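# Press two potentiometer knobs onto their collars on a board

## Task

On the circuit board there are two potentiometer knobs sitting too high; press each one down until it seats on the collar of its own potentiometer. Neither potentiometer may be forced out of the board, or the attempt fails. Both knobs must stay seated by themselves once the robot lets go, and at the end both grippers should release and move away.

## Robot and tools

Robot: two FANUC CRX-5iA arms, left_arm and right_arm, each carrying a Robotiq 2F-140 two-finger gripper with a wrist camera. Base positions in the scene frame: left_arm (-0.053, +0.381, 0), right_arm (+0.015, -0.493, 0), both nearly unrotated about z.

Frames: the scene frame has its origin on the table surface midway between the arms; +z is up, +x points out across the table, and left_arm sits toward +y. The names left/right do not refer to image sides. Each gripper has its own axes: the fingers extend along its +z and close along its y. The reported end_effector_position is the spot between the pads when shut; closed fingertips reach about 33 mm past it (about 9 mm when wide open), and closing moves the tips roughly 24 mm farther out, so leave clearance above surfaces.

execute_actions(actions): actions is a list of actions; each action is a table of 0 to 15 rows, each row used for one 1/30 s control step; if fewer than 15 rows are given, the last row is repeated. An empty list just returns the current state and images. Every row has 18 numbers in [-1, 1], always for both arms: left dx, dy, dz, rx, ry, rz, gripper position, force_limit, speed, then the same nine for the right. dx..rz are an offset (not a pose) from where that gripper was measured at the start of the action (for a call's first action, the last reported pose), expressed in the gripper's own axes; rows do not accumulate, each is relative to that same start. Scale: 1.0 equals 0.6 m or 180 degrees; rx, ry, rz form a single rotation vector. Gripper position: +1 fully open (140 mm), about -0.8 where pads touch, -1 closes until blocked. force_limit: -1 about 14 N, 0 about 60 N, +1 about 107 N. speed: -1 about 30 mm/s, 0 about 140, +1 about 250. These three are commands, so to keep a gripper unchanged resend its previous three values; zeros are a real command. Each step the commanded pose is cut to at most 70 mm and 16 degrees away from the measured pose, so large offsets need several actions.

move(target, speed, stop_force, blocking): target is one 18-number row laid out as above; the arm parts are offsets in each gripper's axes from the pose in the latest result, and the gripper numbers are sent at the start. Both grippers travel straight lines that finish together, lasting 0.5 to 10 s (cut off at 10 s). speed is path top speed in m/s, 0.002 to 0.5, default 0.25; rotation up to twice that in rad/s. stop_force (20 to 80 N, shared by both arms) ends an arm's path when it senses that much extra push against its motion, then backs off two steps and holds; it is unreliable if the gripper rotates in the move, refused in the first 0.2 s, and should not be used when lifting away from something being pressed. Only with very low speed may a target be set well past contact. blocking=false returns after 0.5 s while motion continues; it cannot be combined with stop_force, and further actions or moves are refused until a result shows the move ended. The result adds a move: line with the ending (done, off_target, moving, held, fault, contact) and limits notes (paced = pose was clipped; held = some steps blocked, after which the arm may speed up), plus each gripper's distance from target.

wait(seconds): 0 to 10; lets time pass with commands held; returns early if a running move ends. stop(): brakes a running move; fingers keep moving. zoom_image(camera, region): camera is cam_low, cam_left_wrist or cam_right_wrist; region [x0, y0, x1, y1] in pixels, at most 504 by 504. show_instructions(): shows the reference images. read_manual(section): licence texts, section "licences". finished_scene(scene): ends the given scene irreversibly and reports success.

Results: per arm, gripper position in metres and quat_wxyz in the scene frame (less accurate at long reach); Hand target lines give what the controller is heading to; a pose unreachable line means a clearance check altered or blocked that arm's command. object_status: 0 moving, 1 stopped while opening, 2 stopped while closing (a grip), 3 reached target or pads met. position_measured runs from 3 (open) to 230 (pads together), not linear. MOTOR HOT warns of overheating; OVER-TEMPERATURE FAULT means the arm was braked. Cameras: cam_low 504x504 fixed, two 616x616 fisheye wrist cameras.

Cautions: the arms are stiff, so commanding even slightly beyond a firm contact can trigger a fault; approach slowly, preferably with stop_force and low speed. A joint reaching its load limit, or 150 N of outside force on the arm, stops that arm for 10 s and drops the rest of the call. Press the knobs gently and straight down so the potentiometers are not pushed out of the board. Keep the arms from striking each other, do not knock anything off the table, avoid slams and drops, and expect occasional tugs on held or loose parts. When done, open and retract both grippers before finishing.

Each tool is called after "Request:" in YAML: its name, and indented under it one key for each argument.

Reference images:

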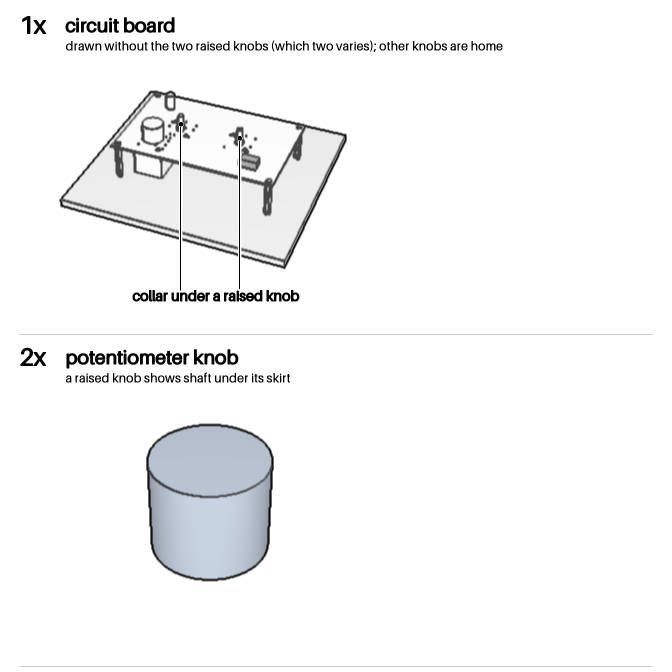

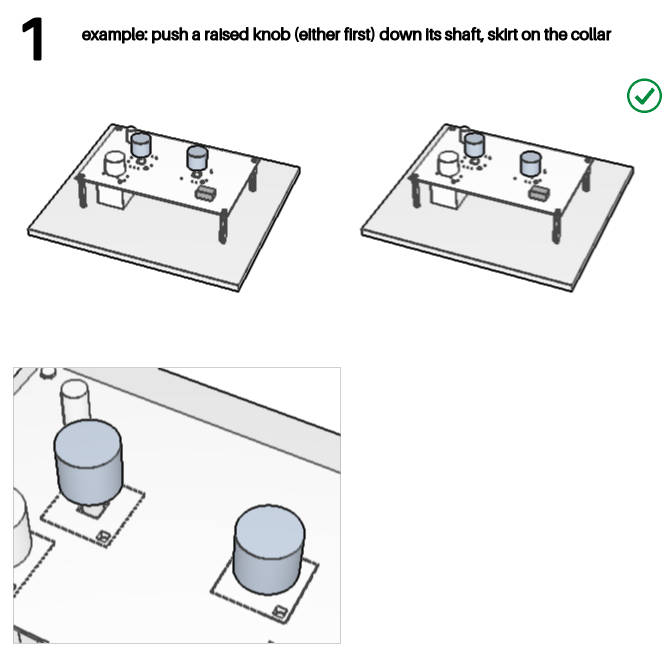

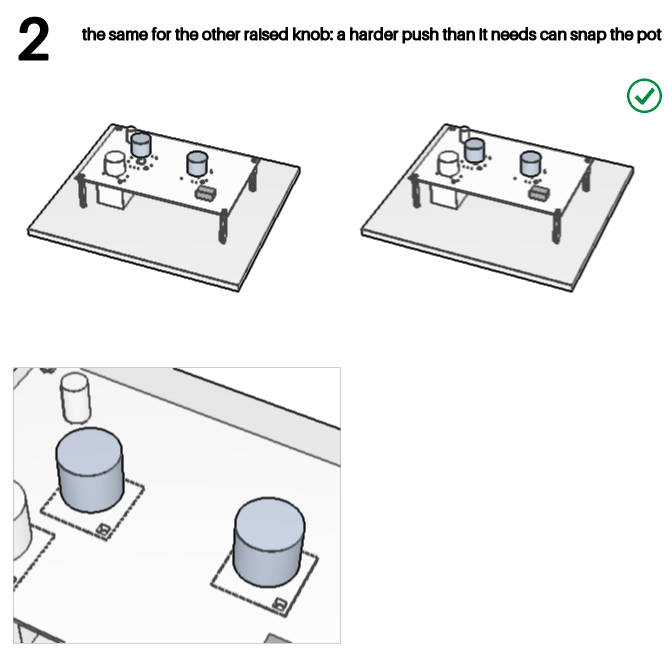

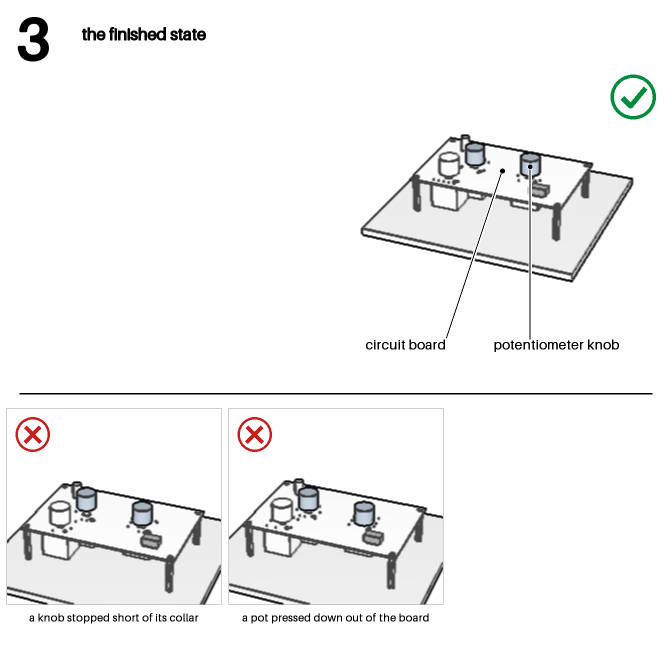

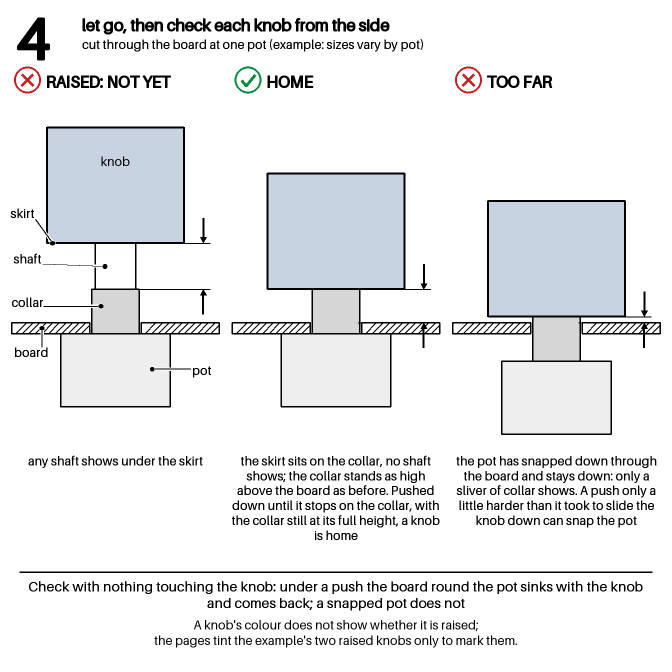

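## Session

Request:
execute_actions:
  actions: []

Scene clock: 0.00 s.
left_arm: end_effector_position=(+0.0018, +0.5926, +0.1943) position_measured=3 object_status=3 end_effector_quat_wxyz=(+0.046, -0.631, +0.773, +0.048) | right_arm: end_effector_position=(+0.6975, -0.5005, +0.1986) position_measured=3 object_status=3 end_effector_quat_wxyz=(+0.184, +0.291, +0.938, -0.029)
Joint positions: left_arm=[ 2.105 -0.844 -0.656  0.078 -1.65  -2.308] | right_arm=[ 0.448  0.309  0.12   0.285 -1.122 -2.574]
Joint velocities: left_arm=[-0.001 -0.    -0.    -0.001  0.001 -0.   ] | right_arm=[-0.    -0.     0.001 -0.    -0.    -0.   ]
Hand target (left_arm): +0.002, +0.593, +0.194; +0.046, -0.631, +0.773, +0.048
Hand target (right_arm): +0.697, -0.501, +0.199; +0.184, +0.291, +0.938, -0.029

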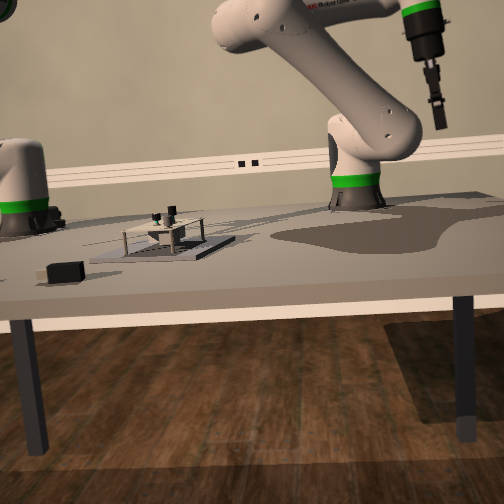

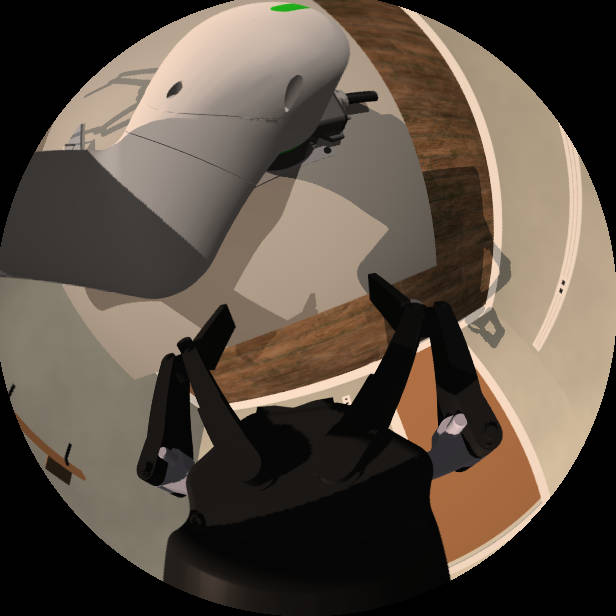

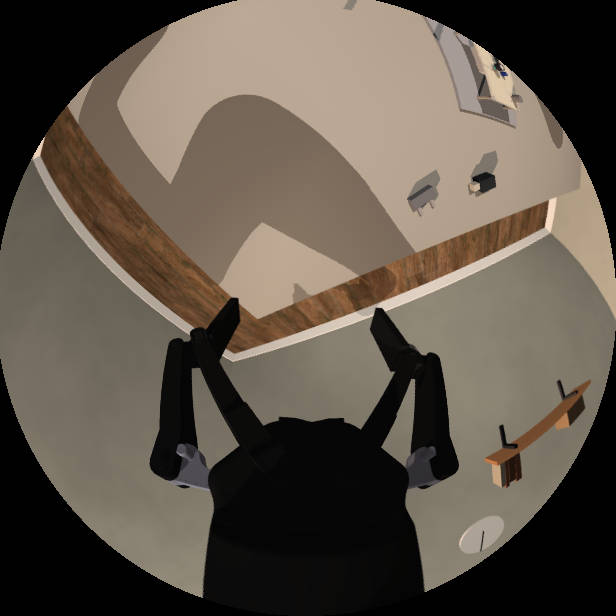

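Request:
move:
  target: [0,0,0,0,0,0,1,0,0,0.658,0.535,-0.226,-0.019,0.1196,-0.189,0,0,0]
  speed: 0.4

Request:
zoom_image:
  camera: "cam_low"
  region: [115,190,215,265]

Request:
zoom_image:
  camera: "cam_right_wrist"
  region: [200,130,420,350]

Scene clock: 18.17 s.
left_arm: end_effector_position=(+0.0018, +0.5926, +0.1943) position_measured=3 object_status=3 end_effector_quat_wxyz=(+0.046, -0.631, +0.773, +0.048) | right_arm: end_effector_position=(+0.5305, -0.0006, +0.1976) position_measured=129 object_status=3 end_effector_quat_wxyz=(-0.000, +0.000, +1.000, +0.000)
Joint positions: left_arm=[ 2.105 -0.844 -0.656  0.078 -1.65  -2.308] | right_arm=[ 1.083  0.74   0.896 -0.    -1.726 -2.517]
Joint velocities: left_arm=[-0.    -0.     0.001  0.     0.    -0.   ] | right_arm=[-0.002  0.013  0.021 -0.002 -0.013  0.001]
Hand target (left_arm): +0.002, +0.593, +0.194; +0.046, -0.631, +0.773, +0.048
Hand target (right_arm): +0.531, -0.001, +0.198; -0.000, +0.000, +1.000, -0.000
Off the commanded pose (left_arm): 0.000 m, 0 deg.
Off the commanded pose (right_arm): 0.002 m, 0 deg.
move: done; limits=paced
camera_calibration (this result's frames):
cam_left_wrist: T_world_to_cam=[[-0.923172, 0.374507, 0.0865959, -0.245625], [0.36493, 0.783142, 0.503502, -0.557484], [0.120748, 0.49642, -0.859644, 0.0471086], [0, 0, 0, 1]] pos_world=[-0.0289992, 0.505192, 0.342461]
cam_right_wrist: T_world_to_cam=[[-0.0709552, 0.997459, 0.00645758, 0.0376453], [0.895758, 0.0608698, 0.440355, -0.551003], [0.438843, 0.0370299, -0.8978, 0.126643], [0, 0, 0, 1]] pos_world=[0.44066, -0.00869985, 0.356094]

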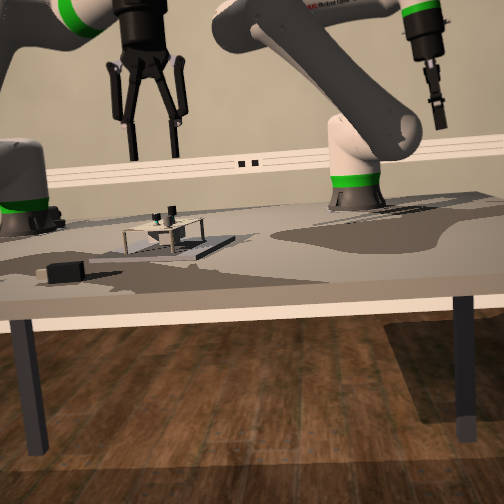

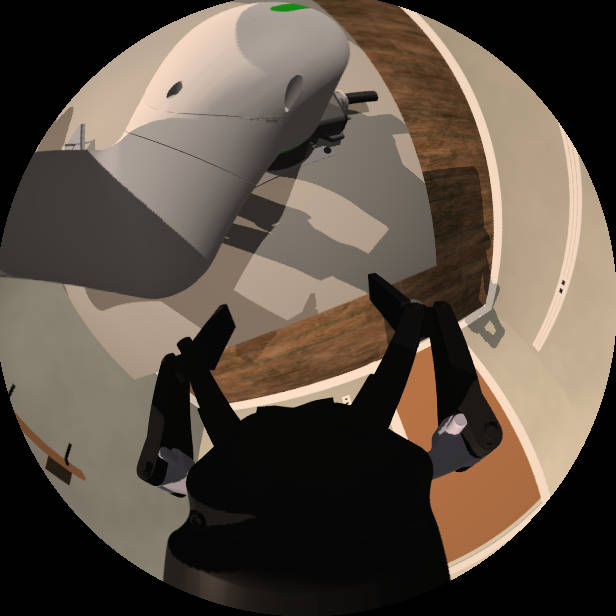

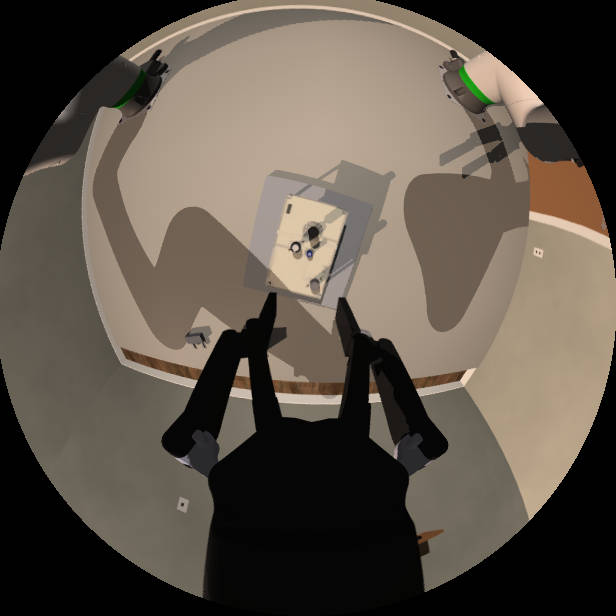

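Region (115, 190, 215, 265) of cam_low's 504x504 image, scaled by 5.040, with more detail than that image has; it fills the top 378 rows of this view, and the rest is white.

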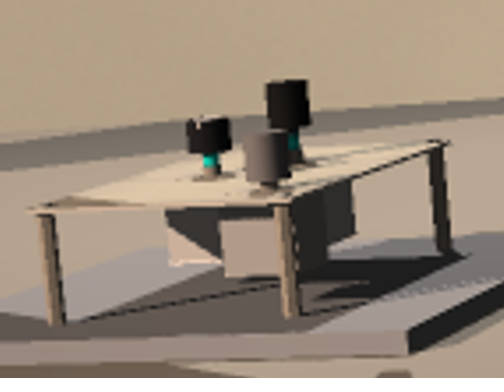

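Region (200, 130, 420, 350) of cam_right_wrist's 616x616 image, scaled by 2.291, with more detail than that image has.

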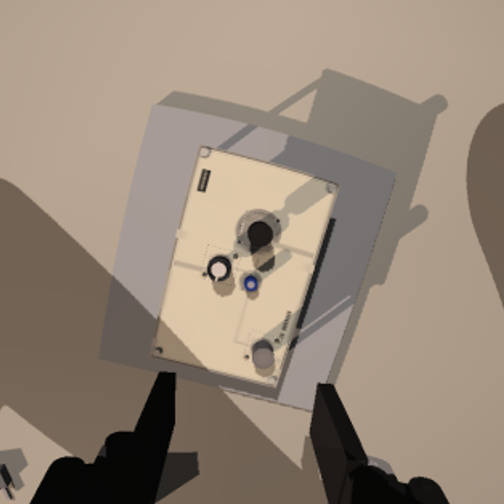

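Request:
move:
  target: [0,0,0,0,0,0,1,0,0,0.116,0.013,0.122,0,0,0,-1,0,1]

Request:
zoom_image:
  camera: "cam_low"
  region: [140,190,190,235]

Request:
zoom_image:
  camera: "cam_right_wrist"
  region: [250,230,360,340]

Scene clock: 26.87 s.
left_arm: end_effector_position=(+0.0018, +0.5926, +0.1943) position_measured=3 object_status=3 end_effector_quat_wxyz=(+0.046, -0.631, +0.773, +0.048) | right_arm: end_effector_position=(+0.4609, +0.0070, +0.1245) position_measured=233 object_status=3 end_effector_quat_wxyz=(-0.000, +0.001, +1.000, -0.000)
Joint positions: left_arm=[ 2.105 -0.844 -0.656  0.078 -1.65  -2.308] | right_arm=[ 1.175  0.596  0.495 -0.001 -1.471 -2.61 ]
Joint velocities: left_arm=[ 0.    -0.    -0.    -0.001 -0.    -0.   ] | right_arm=[ 0.001 -0.006 -0.01   0.002  0.01  -0.003]
Hand target (left_arm): +0.002, +0.593, +0.194; +0.046, -0.631, +0.773, +0.048
Hand target (right_arm): +0.461, +0.007, +0.124; -0.000, +0.001, +1.000, -0.000
Off the commanded pose (left_arm): 0.000 m, 0 deg.
Off the commanded pose (right_arm): 0.000 m, 0 deg.
move: done
camera_calibration (this result's frames):
cam_right_wrist: T_world_to_cam=[[-0.0702872, 0.997509, 0.00599836, 0.0253325], [0.895992, 0.0604886, 0.439931, -0.45698], [0.438472, 0.036296, -0.898012, 0.0914303], [0, 0, 0, 1]] pos_world=[0.371141, -0.000945817, 0.282993]

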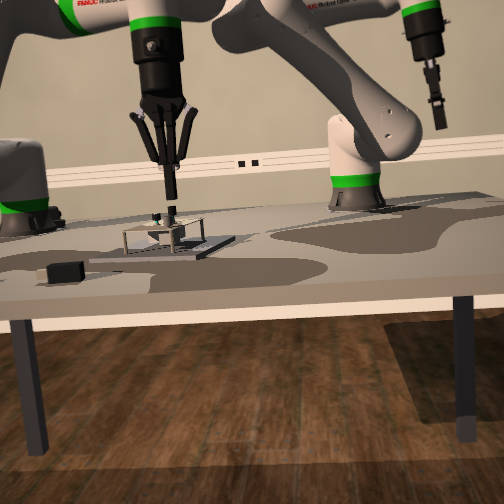

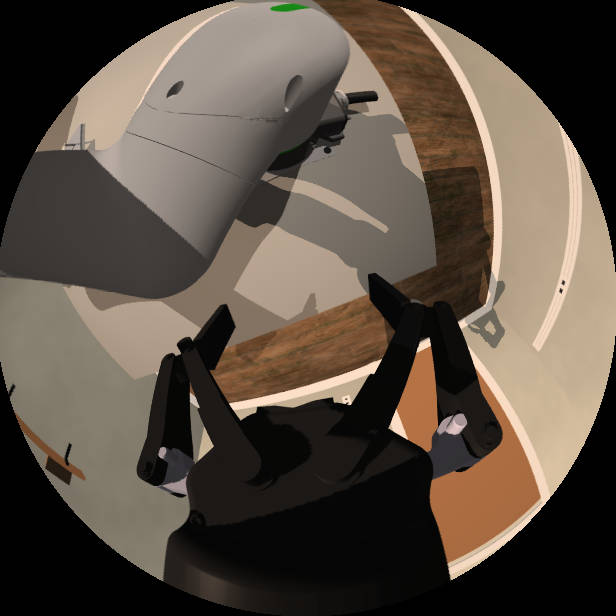

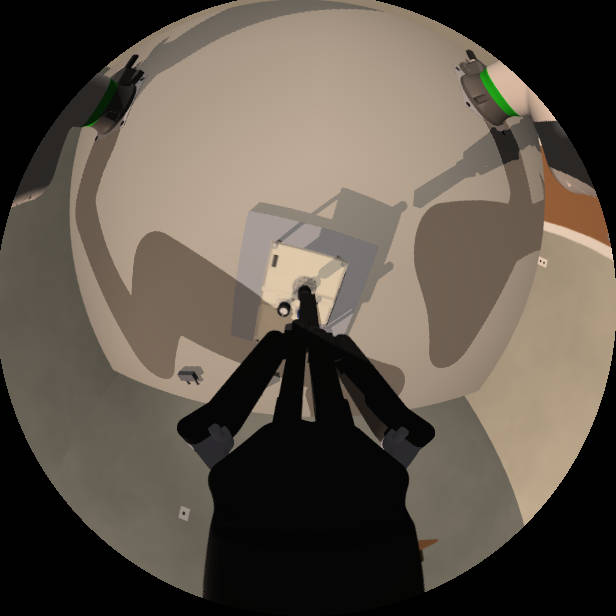

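Region (140, 190, 190, 235) of cam_low's 504x504 image, scaled by 10.080, with more detail than that image has; it fills the top 454 rows of this view, and the rest is white.

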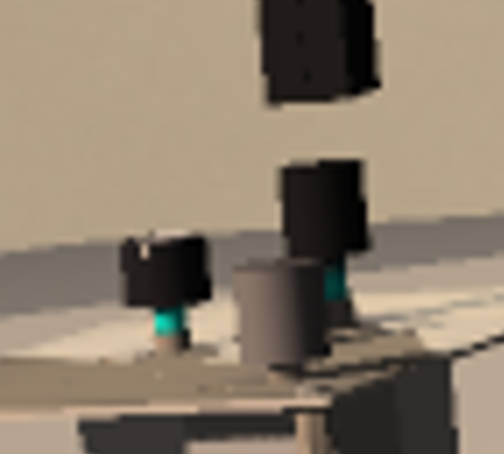

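Region (250, 230, 360, 340) of cam_right_wrist's 616x616 image, scaled by 4.582, with more detail than that image has.

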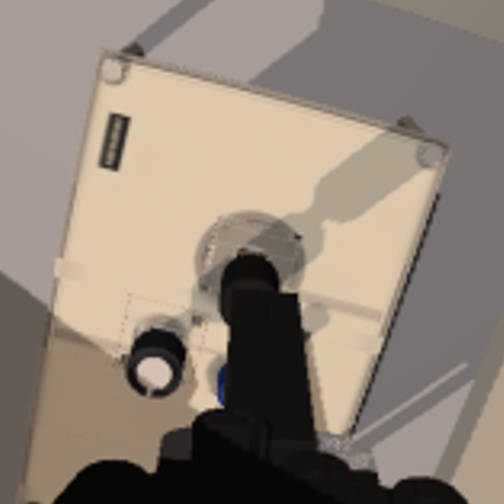

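Request:
move:
  target: [0,0,0,0,0,0,1,0,0,0.005,-0.003,0.018,0,0,0,-1,0,1]
  speed: 0.05

Request:
move:
  target: [0,0,0,0,0,0,1,0,0,0,0,0.014,0,0,0,-1,0,1]
  speed: 0.005
  stop_force: 20

Request:
zoom_image:
  camera: "cam_low"
  region: [140,190,190,235]

Scene clock: 35.03 s.
left_arm: end_effector_position=(+0.0018, +0.5926, +0.1943) position_measured=3 object_status=3 end_effector_quat_wxyz=(+0.046, -0.631, +0.773, +0.048) | right_arm: end_effector_position=(+0.4580, +0.0052, +0.1138) position_measured=233 object_status=3 end_effector_quat_wxyz=(-0.000, +0.001, +1.000, -0.000)
Joint positions: left_arm=[ 2.105 -0.844 -0.656  0.078 -1.65  -2.308] | right_arm=[ 1.178  0.59   0.461 -0.001 -1.443 -2.612]
Joint velocities: left_arm=[-0.    -0.    -0.     0.    -0.002  0.   ] | right_arm=[ 0.     0.001 -0.005 -0.001  0.005 -0.   ]
Hand target (left_arm): +0.002, +0.593, +0.194; +0.046, -0.631, +0.773, +0.048
Hand target (right_arm): +0.458, +0.005, +0.114; -0.000, +0.001, +1.000, -0.000
Off the commanded pose (left_arm): 0.000 m, 0 deg.
Off the commanded pose (right_arm): 0.000 m, 0 deg.
move: done
camera_calibration (this result's frames):
cam_left_wrist: T_world_to_cam=[[-0.923172, 0.374507, 0.0865958, -0.245625], [0.36493, 0.783142, 0.503502, -0.557484], [0.120748, 0.49642, -0.859644, 0.0471087], [0, 0, 0, 1]] pos_world=[-0.0289992, 0.505192, 0.342461]
cam_right_wrist: T_world_to_cam=[[-0.0702169, 0.997514, 0.00595558, 0.0269754], [0.895982, 0.0604432, 0.439957, -0.44954], [0.438503, 0.0362285, -0.897999, 0.0832075], [0, 0, 0, 1]] pos_world=[0.368187, -0.00275124, 0.272338]

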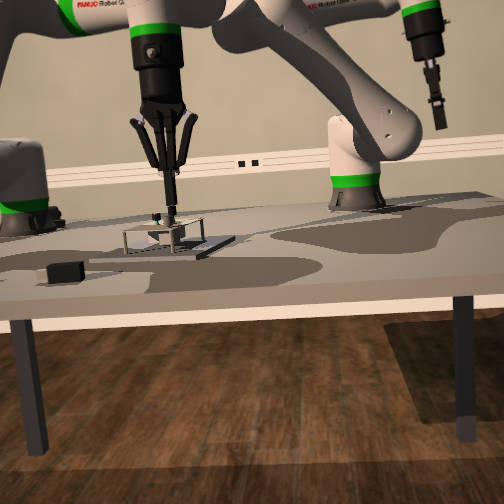

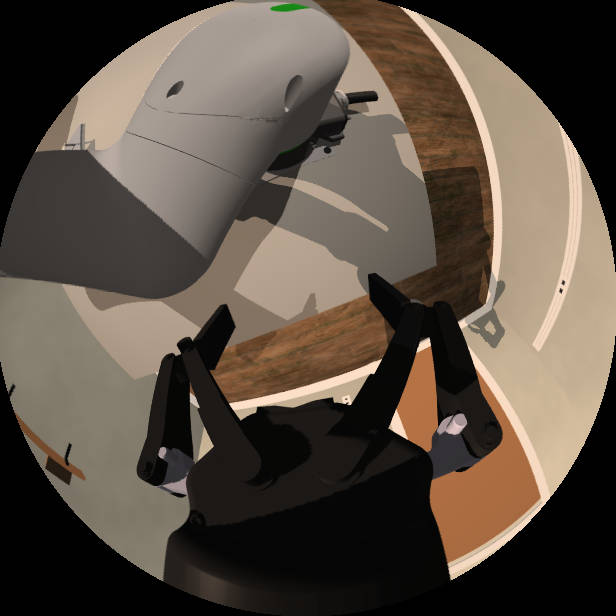

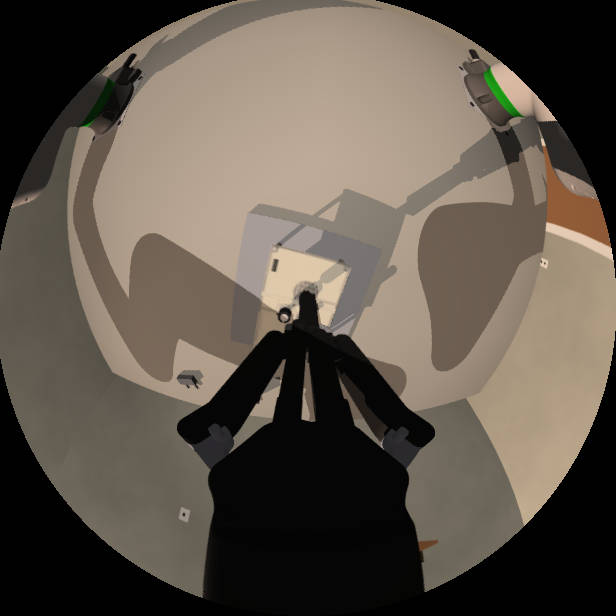

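action 0: stop_force needs each arm's force reading of the 0.2 s before this call, and left_arm is near a pose that gives none; nothing of the call was run and nothing moved

Region (140, 190, 190, 235) of cam_low's 504x504 image, scaled by 10.080, with more detail than that image has; it fills the top 454 rows of this view, and the rest is white.

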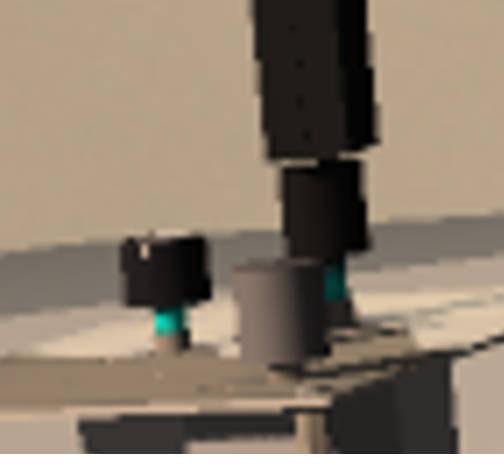

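Move left outward (+y = local −x).

Request:
move:
  target: [-0.3,0,0,0,0,0,1,0,0,0,0,0.001,0,0,0,-1,0,1]

Request:
move:
  target: [0,0,0,0,0,0,1,0,0,0,0,0.014,0,0,0,-1,0,1]
  speed: 0.005
  stop_force: 20

Request:
zoom_image:
  camera: "cam_low"
  region: [140,190,190,235]

Scene clock: 40.57 s.
left_arm: end_effector_position=(+0.0374, +0.7673, +0.2182) position_measured=3 object_status=3 end_effector_quat_wxyz=(+0.046, -0.631, +0.773, +0.049) | right_arm: end_effector_position=(+0.4580, +0.0052, +0.1132) position_measured=233 object_status=3 end_effector_quat_wxyz=(-0.000, +0.001, +1.000, -0.000)
Joint positions: left_arm=[ 1.686 -0.258 -0.289  0.027 -1.408 -1.903] | right_arm=[ 1.178  0.59   0.46  -0.001 -1.442 -2.612]
Joint velocities: left_arm=[-0.006  0.008  0.009 -0.005 -0.002  0.007] | right_arm=[ 0.     0.001 -0.001 -0.    -0.001  0.001]
Hand target (left_arm): +0.037, +0.767, +0.218; +0.046, -0.631, +0.773, +0.049
Hand target (right_arm): +0.458, +0.005, +0.113; -0.000, +0.001, +1.000, -0.000
Off the commanded pose (left_arm): 0.000 m, 0 deg.
Off the commanded pose (right_arm): 0.000 m, 0 deg.
move: done
camera_calibration (this result's frames):
cam_left_wrist: T_world_to_cam=[[-0.922784, 0.375172, 0.0878387, -0.280974], [0.366026, 0.782275, 0.504054, -0.718813], [0.120393, 0.497284, -0.859194, -0.0241271], [0, 0, 0, 1]] pos_world=[0.00673087, 0.679721, 0.366271]
cam_right_wrist: T_world_to_cam=[[-0.0702105, 0.997514, 0.00597733, 0.0269518], [0.895997, 0.060429, 0.439929, -0.449252], [0.438474, 0.0362433, -0.898013, 0.0826916], [0, 0, 0, 1]] pos_world=[0.368162, -0.00273393, 0.271736]

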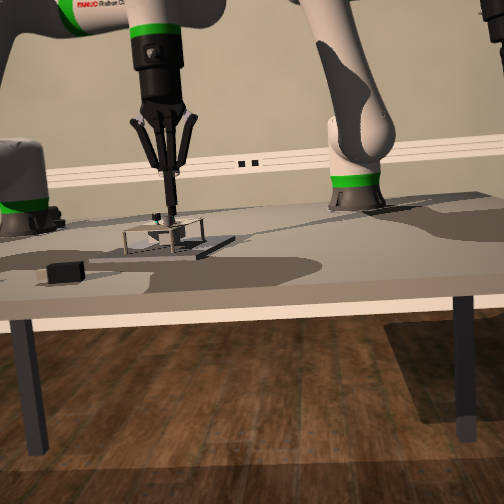

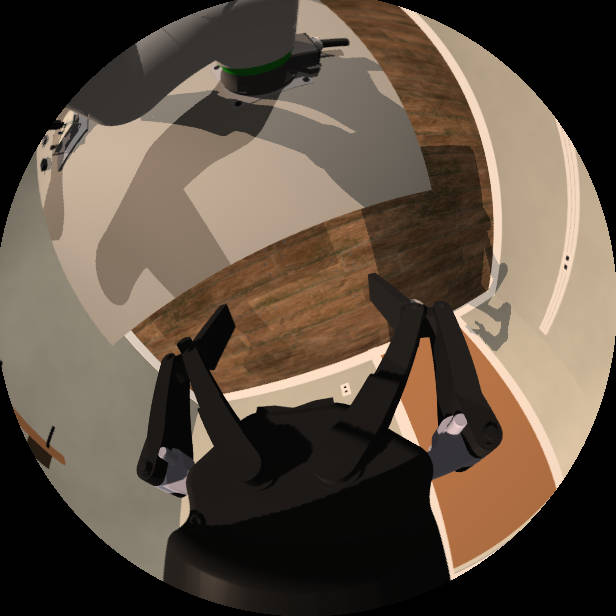

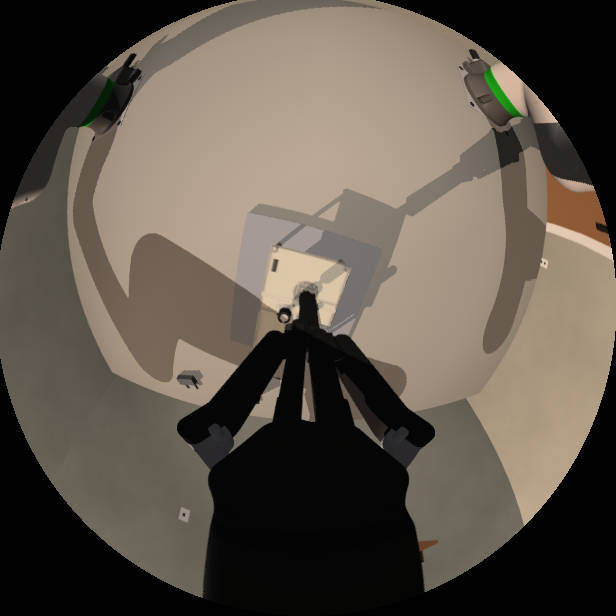

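Scene clock: 42.47 s.
left_arm: end_effector_position=(+0.0374, +0.7673, +0.2182) position_measured=3 object_status=3 end_effector_quat_wxyz=(+0.046, -0.631, +0.773, +0.049) | right_arm: end_effector_position=(+0.4580, +0.0052, +0.1048) position_measured=233 object_status=3 end_effector_quat_wxyz=(-0.000, +0.001, +1.000, -0.000)
Joint positions: left_arm=[ 1.686 -0.258 -0.289  0.027 -1.408 -1.903] | right_arm=[ 1.178  0.594  0.445 -0.001 -1.424 -2.612]
Joint velocities: left_arm=[-0.001 -0.     0.    -0.     0.    -0.   ] | right_arm=[ 0.    -0.    -0.002  0.     0.001  0.001]
Hand target (left_arm): +0.037, +0.767, +0.218; +0.046, -0.631, +0.773, +0.049
Hand target (right_arm): +0.458, +0.005, +0.105; -0.000, +0.001, +1.000, -0.000
Off the commanded pose (left_arm): 0.000 m, 0 deg.
Off the commanded pose (right_arm): 0.000 m, 0 deg.
move: done
camera_calibration (this result's frames):
cam_left_wrist: T_world_to_cam=[[-0.922784, 0.375171, 0.0878385, -0.280973], [0.366026, 0.782275, 0.504054, -0.718813], [0.120393, 0.497284, -0.859194, -0.0241272], [0, 0, 0, 1]] pos_world=[0.00673085, 0.679721, 0.366271]
cam_right_wrist: T_world_to_cam=[[-0.0701746, 0.997517, 0.00597442, 0.0270155], [0.895999, 0.0603981, 0.439929, -0.44558], [0.438476, 0.0362249, -0.898013, 0.075194], [0, 0, 0, 1]] pos_world=[0.368164, -0.0027602, 0.263387]

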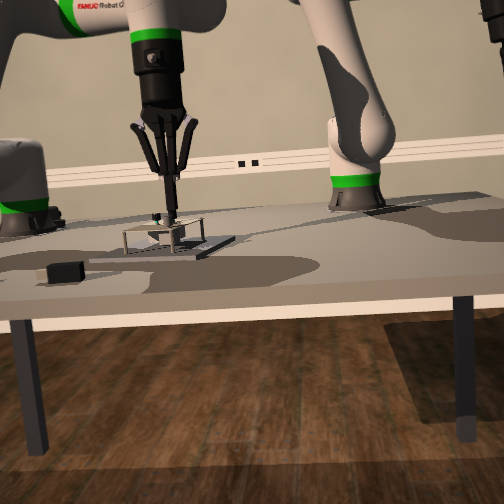

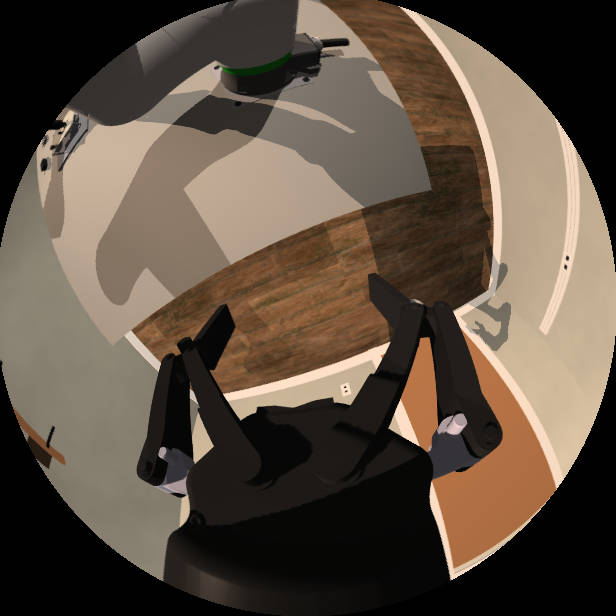

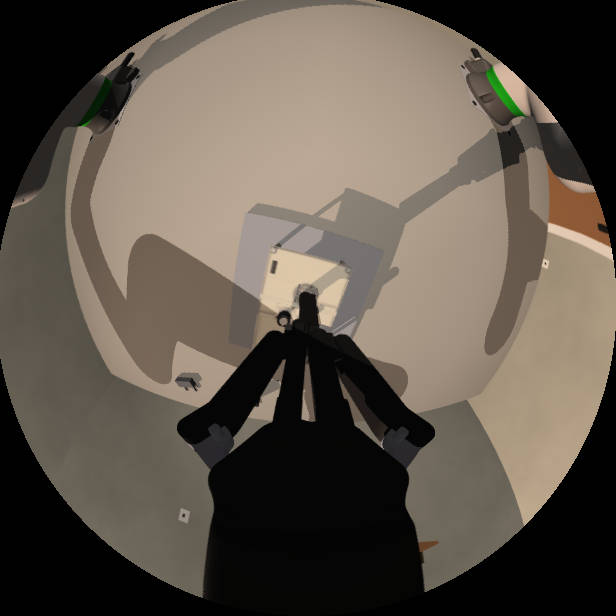

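Region (140, 190, 190, 235) of cam_low's 504x504 image, scaled by 10.080, with more detail than that image has; it fills the top 454 rows of this view, and the rest is white.

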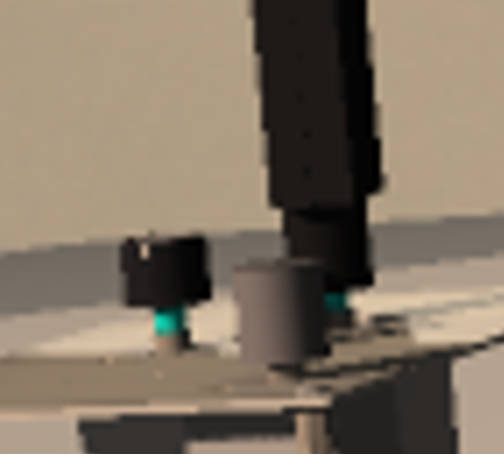

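Request:
move:
  target: [0,0,0,0,0,0,1,0,0,0,0,0.005,0,0,0,-1,0,1]
  speed: 0.005

Request:
zoom_image:
  camera: "cam_low"
  region: [140,190,190,235]

Scene clock: 48.33 s.
left_arm: end_effector_position=(+0.0374, +0.7673, +0.2182) position_measured=3 object_status=3 end_effector_quat_wxyz=(+0.046, -0.631, +0.773, +0.049) | right_arm: end_effector_position=(+0.4580, +0.0052, +0.1019) position_measured=233 object_status=3 end_effector_quat_wxyz=(-0.000, +0.001, +1.000, -0.000)
Joint positions: left_arm=[ 1.686 -0.258 -0.289  0.027 -1.408 -1.903] | right_arm=[ 1.178  0.595  0.44  -0.001 -1.417 -2.612]
Joint velocities: left_arm=[-0.     0.    -0.    -0.001 -0.001 -0.   ] | right_arm=[ 0.    -0.    -0.001 -0.     0.002 -0.   ]
Hand target (left_arm): +0.037, +0.767, +0.218; +0.046, -0.631, +0.773, +0.049
Hand target (right_arm): +0.458, +0.005, +0.102; -0.000, +0.001, +1.000, -0.000
Off the commanded pose (left_arm): 0.000 m, 0 deg.
Off the commanded pose (right_arm): 0.000 m, 0 deg.
move: done
camera_calibration (this result's frames):
cam_left_wrist: T_world_to_cam=[[-0.922784, 0.375171, 0.0878386, -0.280973], [0.366026, 0.782275, 0.504054, -0.718813], [0.120393, 0.497284, -0.859194, -0.0241271], [0, 0, 0, 1]] pos_world=[0.00673083, 0.679721, 0.366271]
cam_right_wrist: T_world_to_cam=[[-0.070149, 0.997519, 0.00597196, 0.0270327], [0.896001, 0.0603761, 0.439928, -0.444284], [0.438476, 0.0362114, -0.898013, 0.0725457], [0, 0, 0, 1]] pos_world=[0.368166, -0.00276848, 0.260439]

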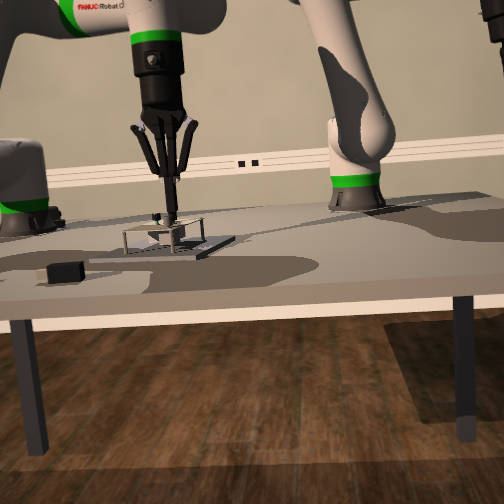

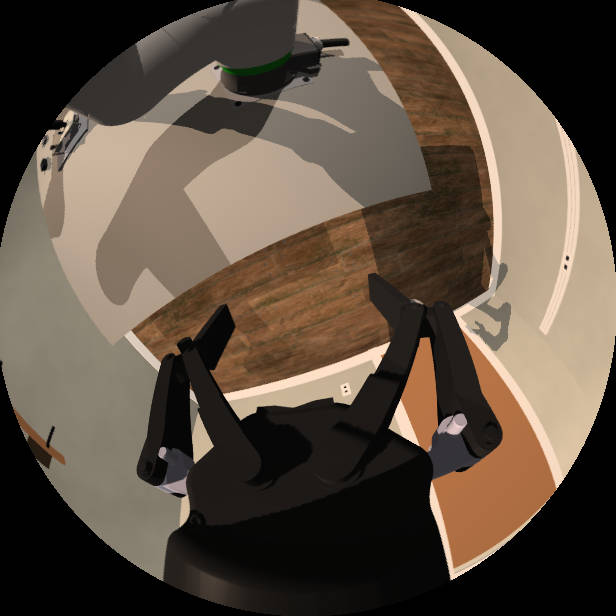

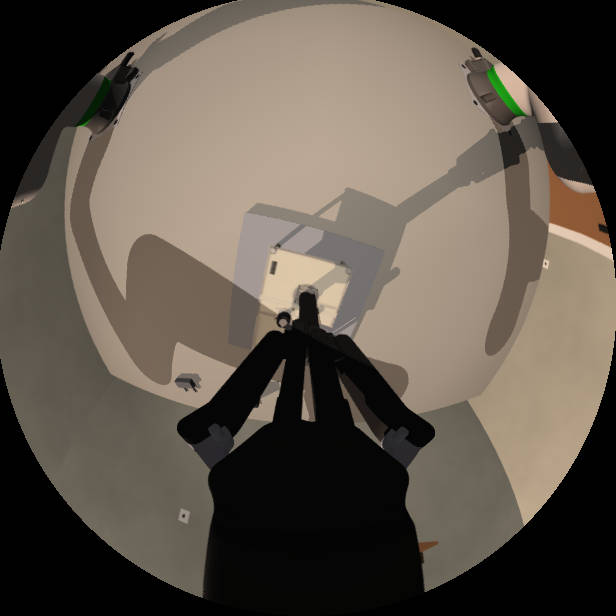

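Region (140, 190, 190, 235) of cam_low's 504x504 image, scaled by 10.080, with more detail than that image has; it fills the top 454 rows of this view, and the rest is white.

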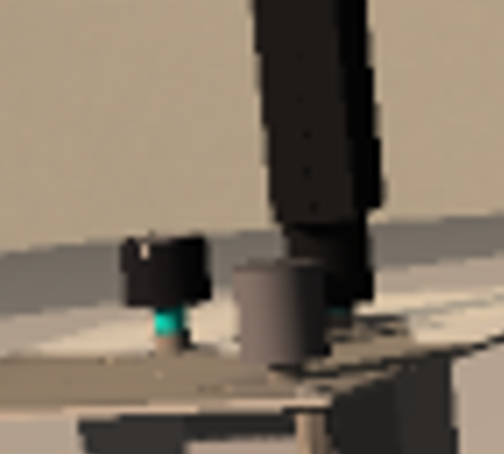

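Request:
move:
  target: [0,0,0,0,0,0,1,0,0,0,0,0.0017,0,0,0,-1,0,1]
  speed: 0.003

Request:
zoom_image:
  camera: "cam_low"
  region: [160,205,190,235]

Request:
move:
  target: [0,0,0,0,0,0,1,0,0,0,0,-0.009,0,0,0,-1,0,1]
  speed: 0.02

Request:
zoom_image:
  camera: "cam_low"
  region: [140,190,190,235]

Scene clock: 57.23 s.
left_arm: end_effector_position=(+0.0374, +0.7673, +0.2182) position_measured=3 object_status=3 end_effector_quat_wxyz=(+0.046, -0.631, +0.773, +0.049) | right_arm: end_effector_position=(+0.4580, +0.0052, +0.1009) position_measured=233 object_status=3 end_effector_quat_wxyz=(-0.000, +0.001, +1.000, -0.000)
Joint positions: left_arm=[ 1.686 -0.258 -0.289  0.027 -1.408 -1.903] | right_arm=[ 1.178  0.595  0.439 -0.001 -1.415 -2.612]
Joint velocities: left_arm=[ 0.  0. -0.  0. -0.  0.] | right_arm=[ 0.001 -0.    -0.     0.     0.001 -0.   ]
Hand target (left_arm): +0.037, +0.767, +0.218; +0.046, -0.631, +0.773, +0.049
Hand target (right_arm): +0.458, +0.005, +0.101; -0.000, +0.001, +1.000, -0.000
Off the commanded pose (left_arm): 0.000 m, 0 deg.
Off the commanded pose (right_arm): 0.000 m, 0 deg.
move: done
camera_calibration (this result's frames):
cam_left_wrist: T_world_to_cam=[[-0.922784, 0.375171, 0.0878386, -0.280974], [0.366026, 0.782275, 0.504054, -0.718813], [0.120393, 0.497284, -0.859194, -0.0241273], [0, 0, 0, 1]] pos_world=[0.00673081, 0.679721, 0.366271]
cam_right_wrist: T_world_to_cam=[[-0.0701476, 0.997519, 0.00597105, 0.0270401], [0.896001, 0.0603753, 0.439927, -0.443843], [0.438475, 0.0362099, -0.898013, 0.0716486], [0, 0, 0, 1]] pos_world=[0.368165, -0.00277026, 0.259439]

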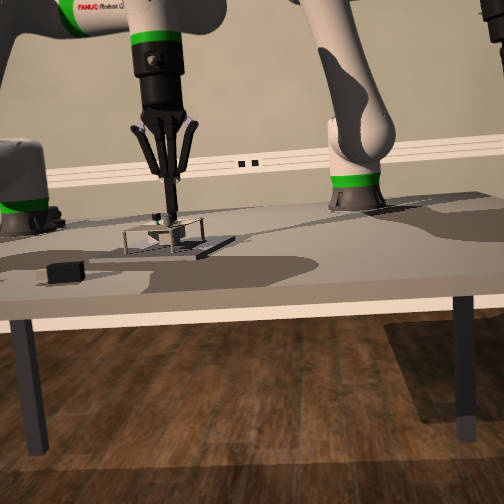

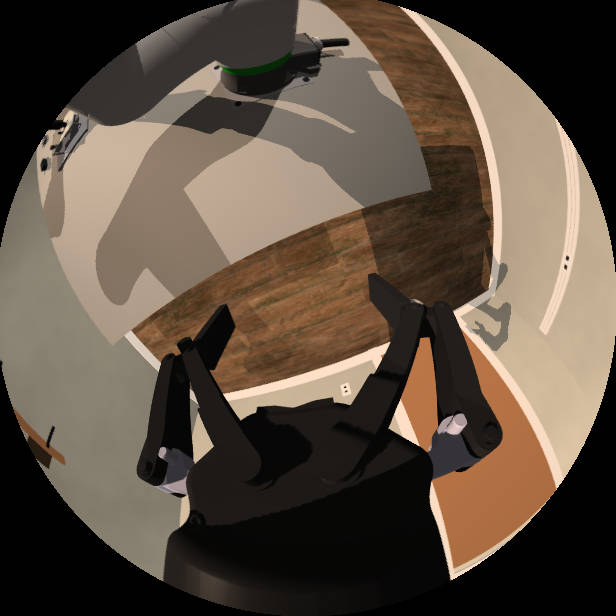

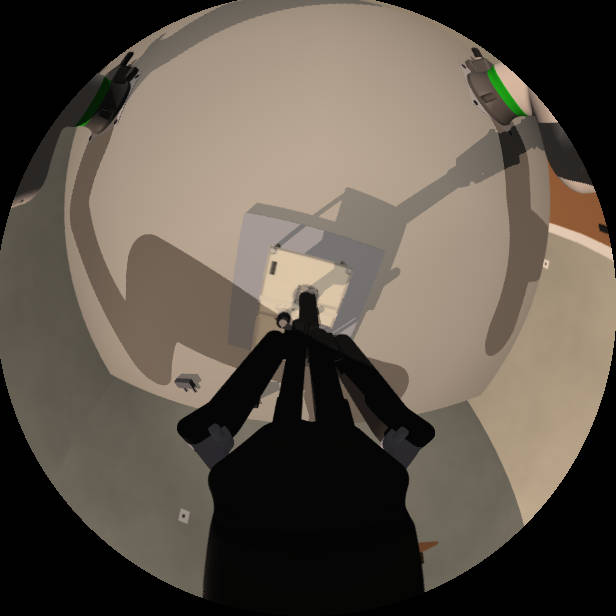

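Region (160, 205, 190, 235) of cam_low's 504x504 image, scaled by 16.800, with more detail than that image has.

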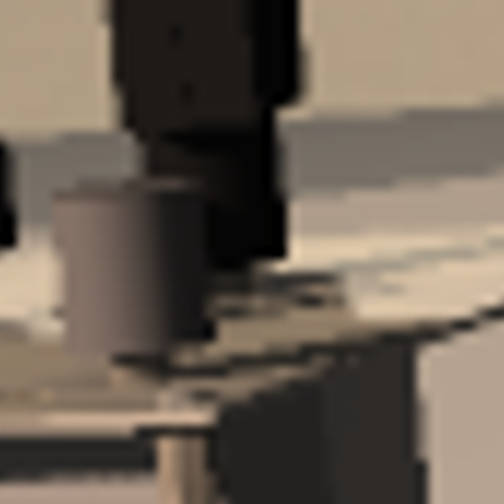

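Scene clock: 57.93 s.
left_arm: end_effector_position=(+0.0374, +0.7673, +0.2182) position_measured=3 object_status=3 end_effector_quat_wxyz=(+0.046, -0.631, +0.773, +0.049) | right_arm: end_effector_position=(+0.4580, +0.0052, +0.1062) position_measured=233 object_status=3 end_effector_quat_wxyz=(-0.000, +0.001, +1.000, -0.000)
Joint positions: left_arm=[ 1.686 -0.258 -0.289  0.027 -1.408 -1.903] | right_arm=[ 1.178  0.593  0.448 -0.001 -1.427 -2.612]
Joint velocities: left_arm=[ 0.001 -0.    -0.001  0.     0.002 -0.   ] | right_arm=[-0.    -0.001  0.003 -0.    -0.003 -0.   ]
Hand target (left_arm): +0.037, +0.767, +0.218; +0.046, -0.631, +0.773, +0.049
Hand target (right_arm): +0.458, +0.005, +0.106; -0.000, +0.001, +1.000, -0.000
Off the commanded pose (left_arm): 0.000 m, 0 deg.
Off the commanded pose (right_arm): 0.000 m, 0 deg.
move: done
camera_calibration (this result's frames):
cam_left_wrist: T_world_to_cam=[[-0.922784, 0.375172, 0.0878384, -0.280974], [0.366026, 0.782275, 0.504054, -0.718813], [0.120393, 0.497284, -0.859194, -0.024127], [0, 0, 0, 1]] pos_world=[0.00673086, 0.679721, 0.366271]
cam_right_wrist: T_world_to_cam=[[-0.0701546, 0.997518, 0.00596928, 0.0270039], [0.896002, 0.0603825, 0.439925, -0.446174], [0.438473, 0.0362113, -0.898015, 0.0763964], [0, 0, 0, 1]] pos_world=[0.36817, -0.00276215, 0.264727]

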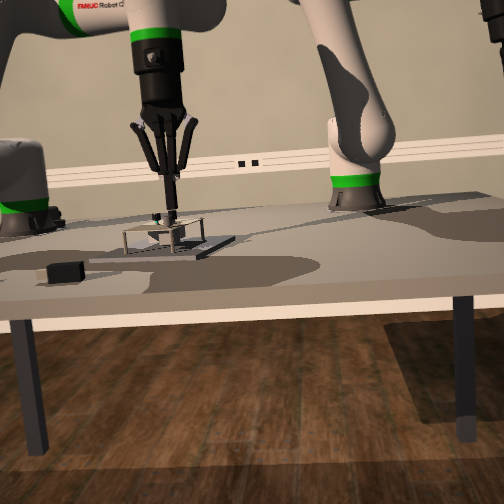

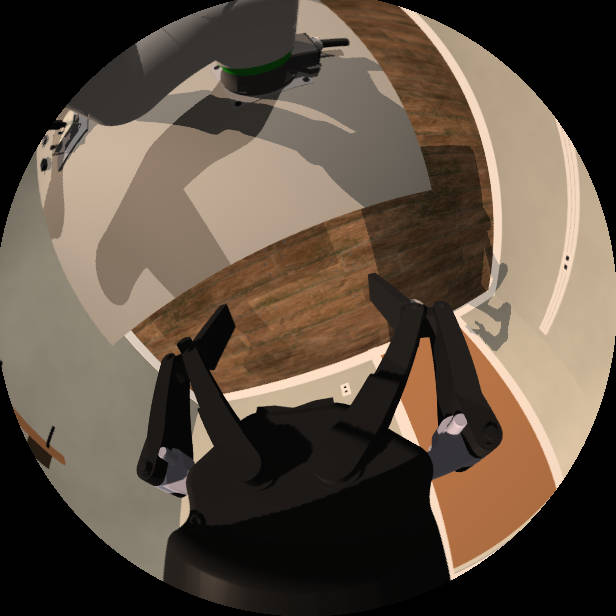

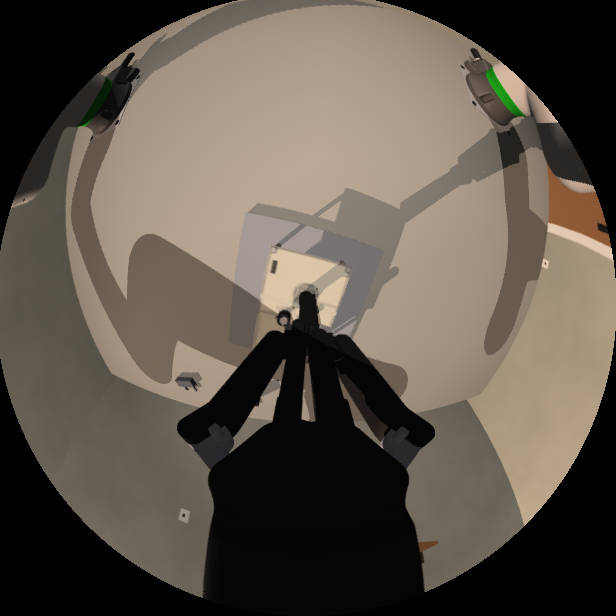

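Region (140, 190, 190, 235) of cam_low's 504x504 image, scaled by 10.080, with more detail than that image has; it fills the top 454 rows of this view, and the rest is white.

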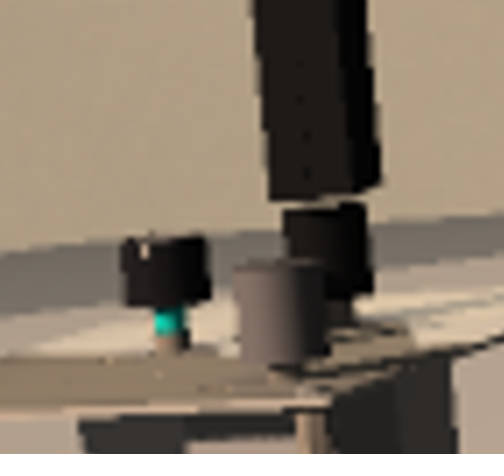

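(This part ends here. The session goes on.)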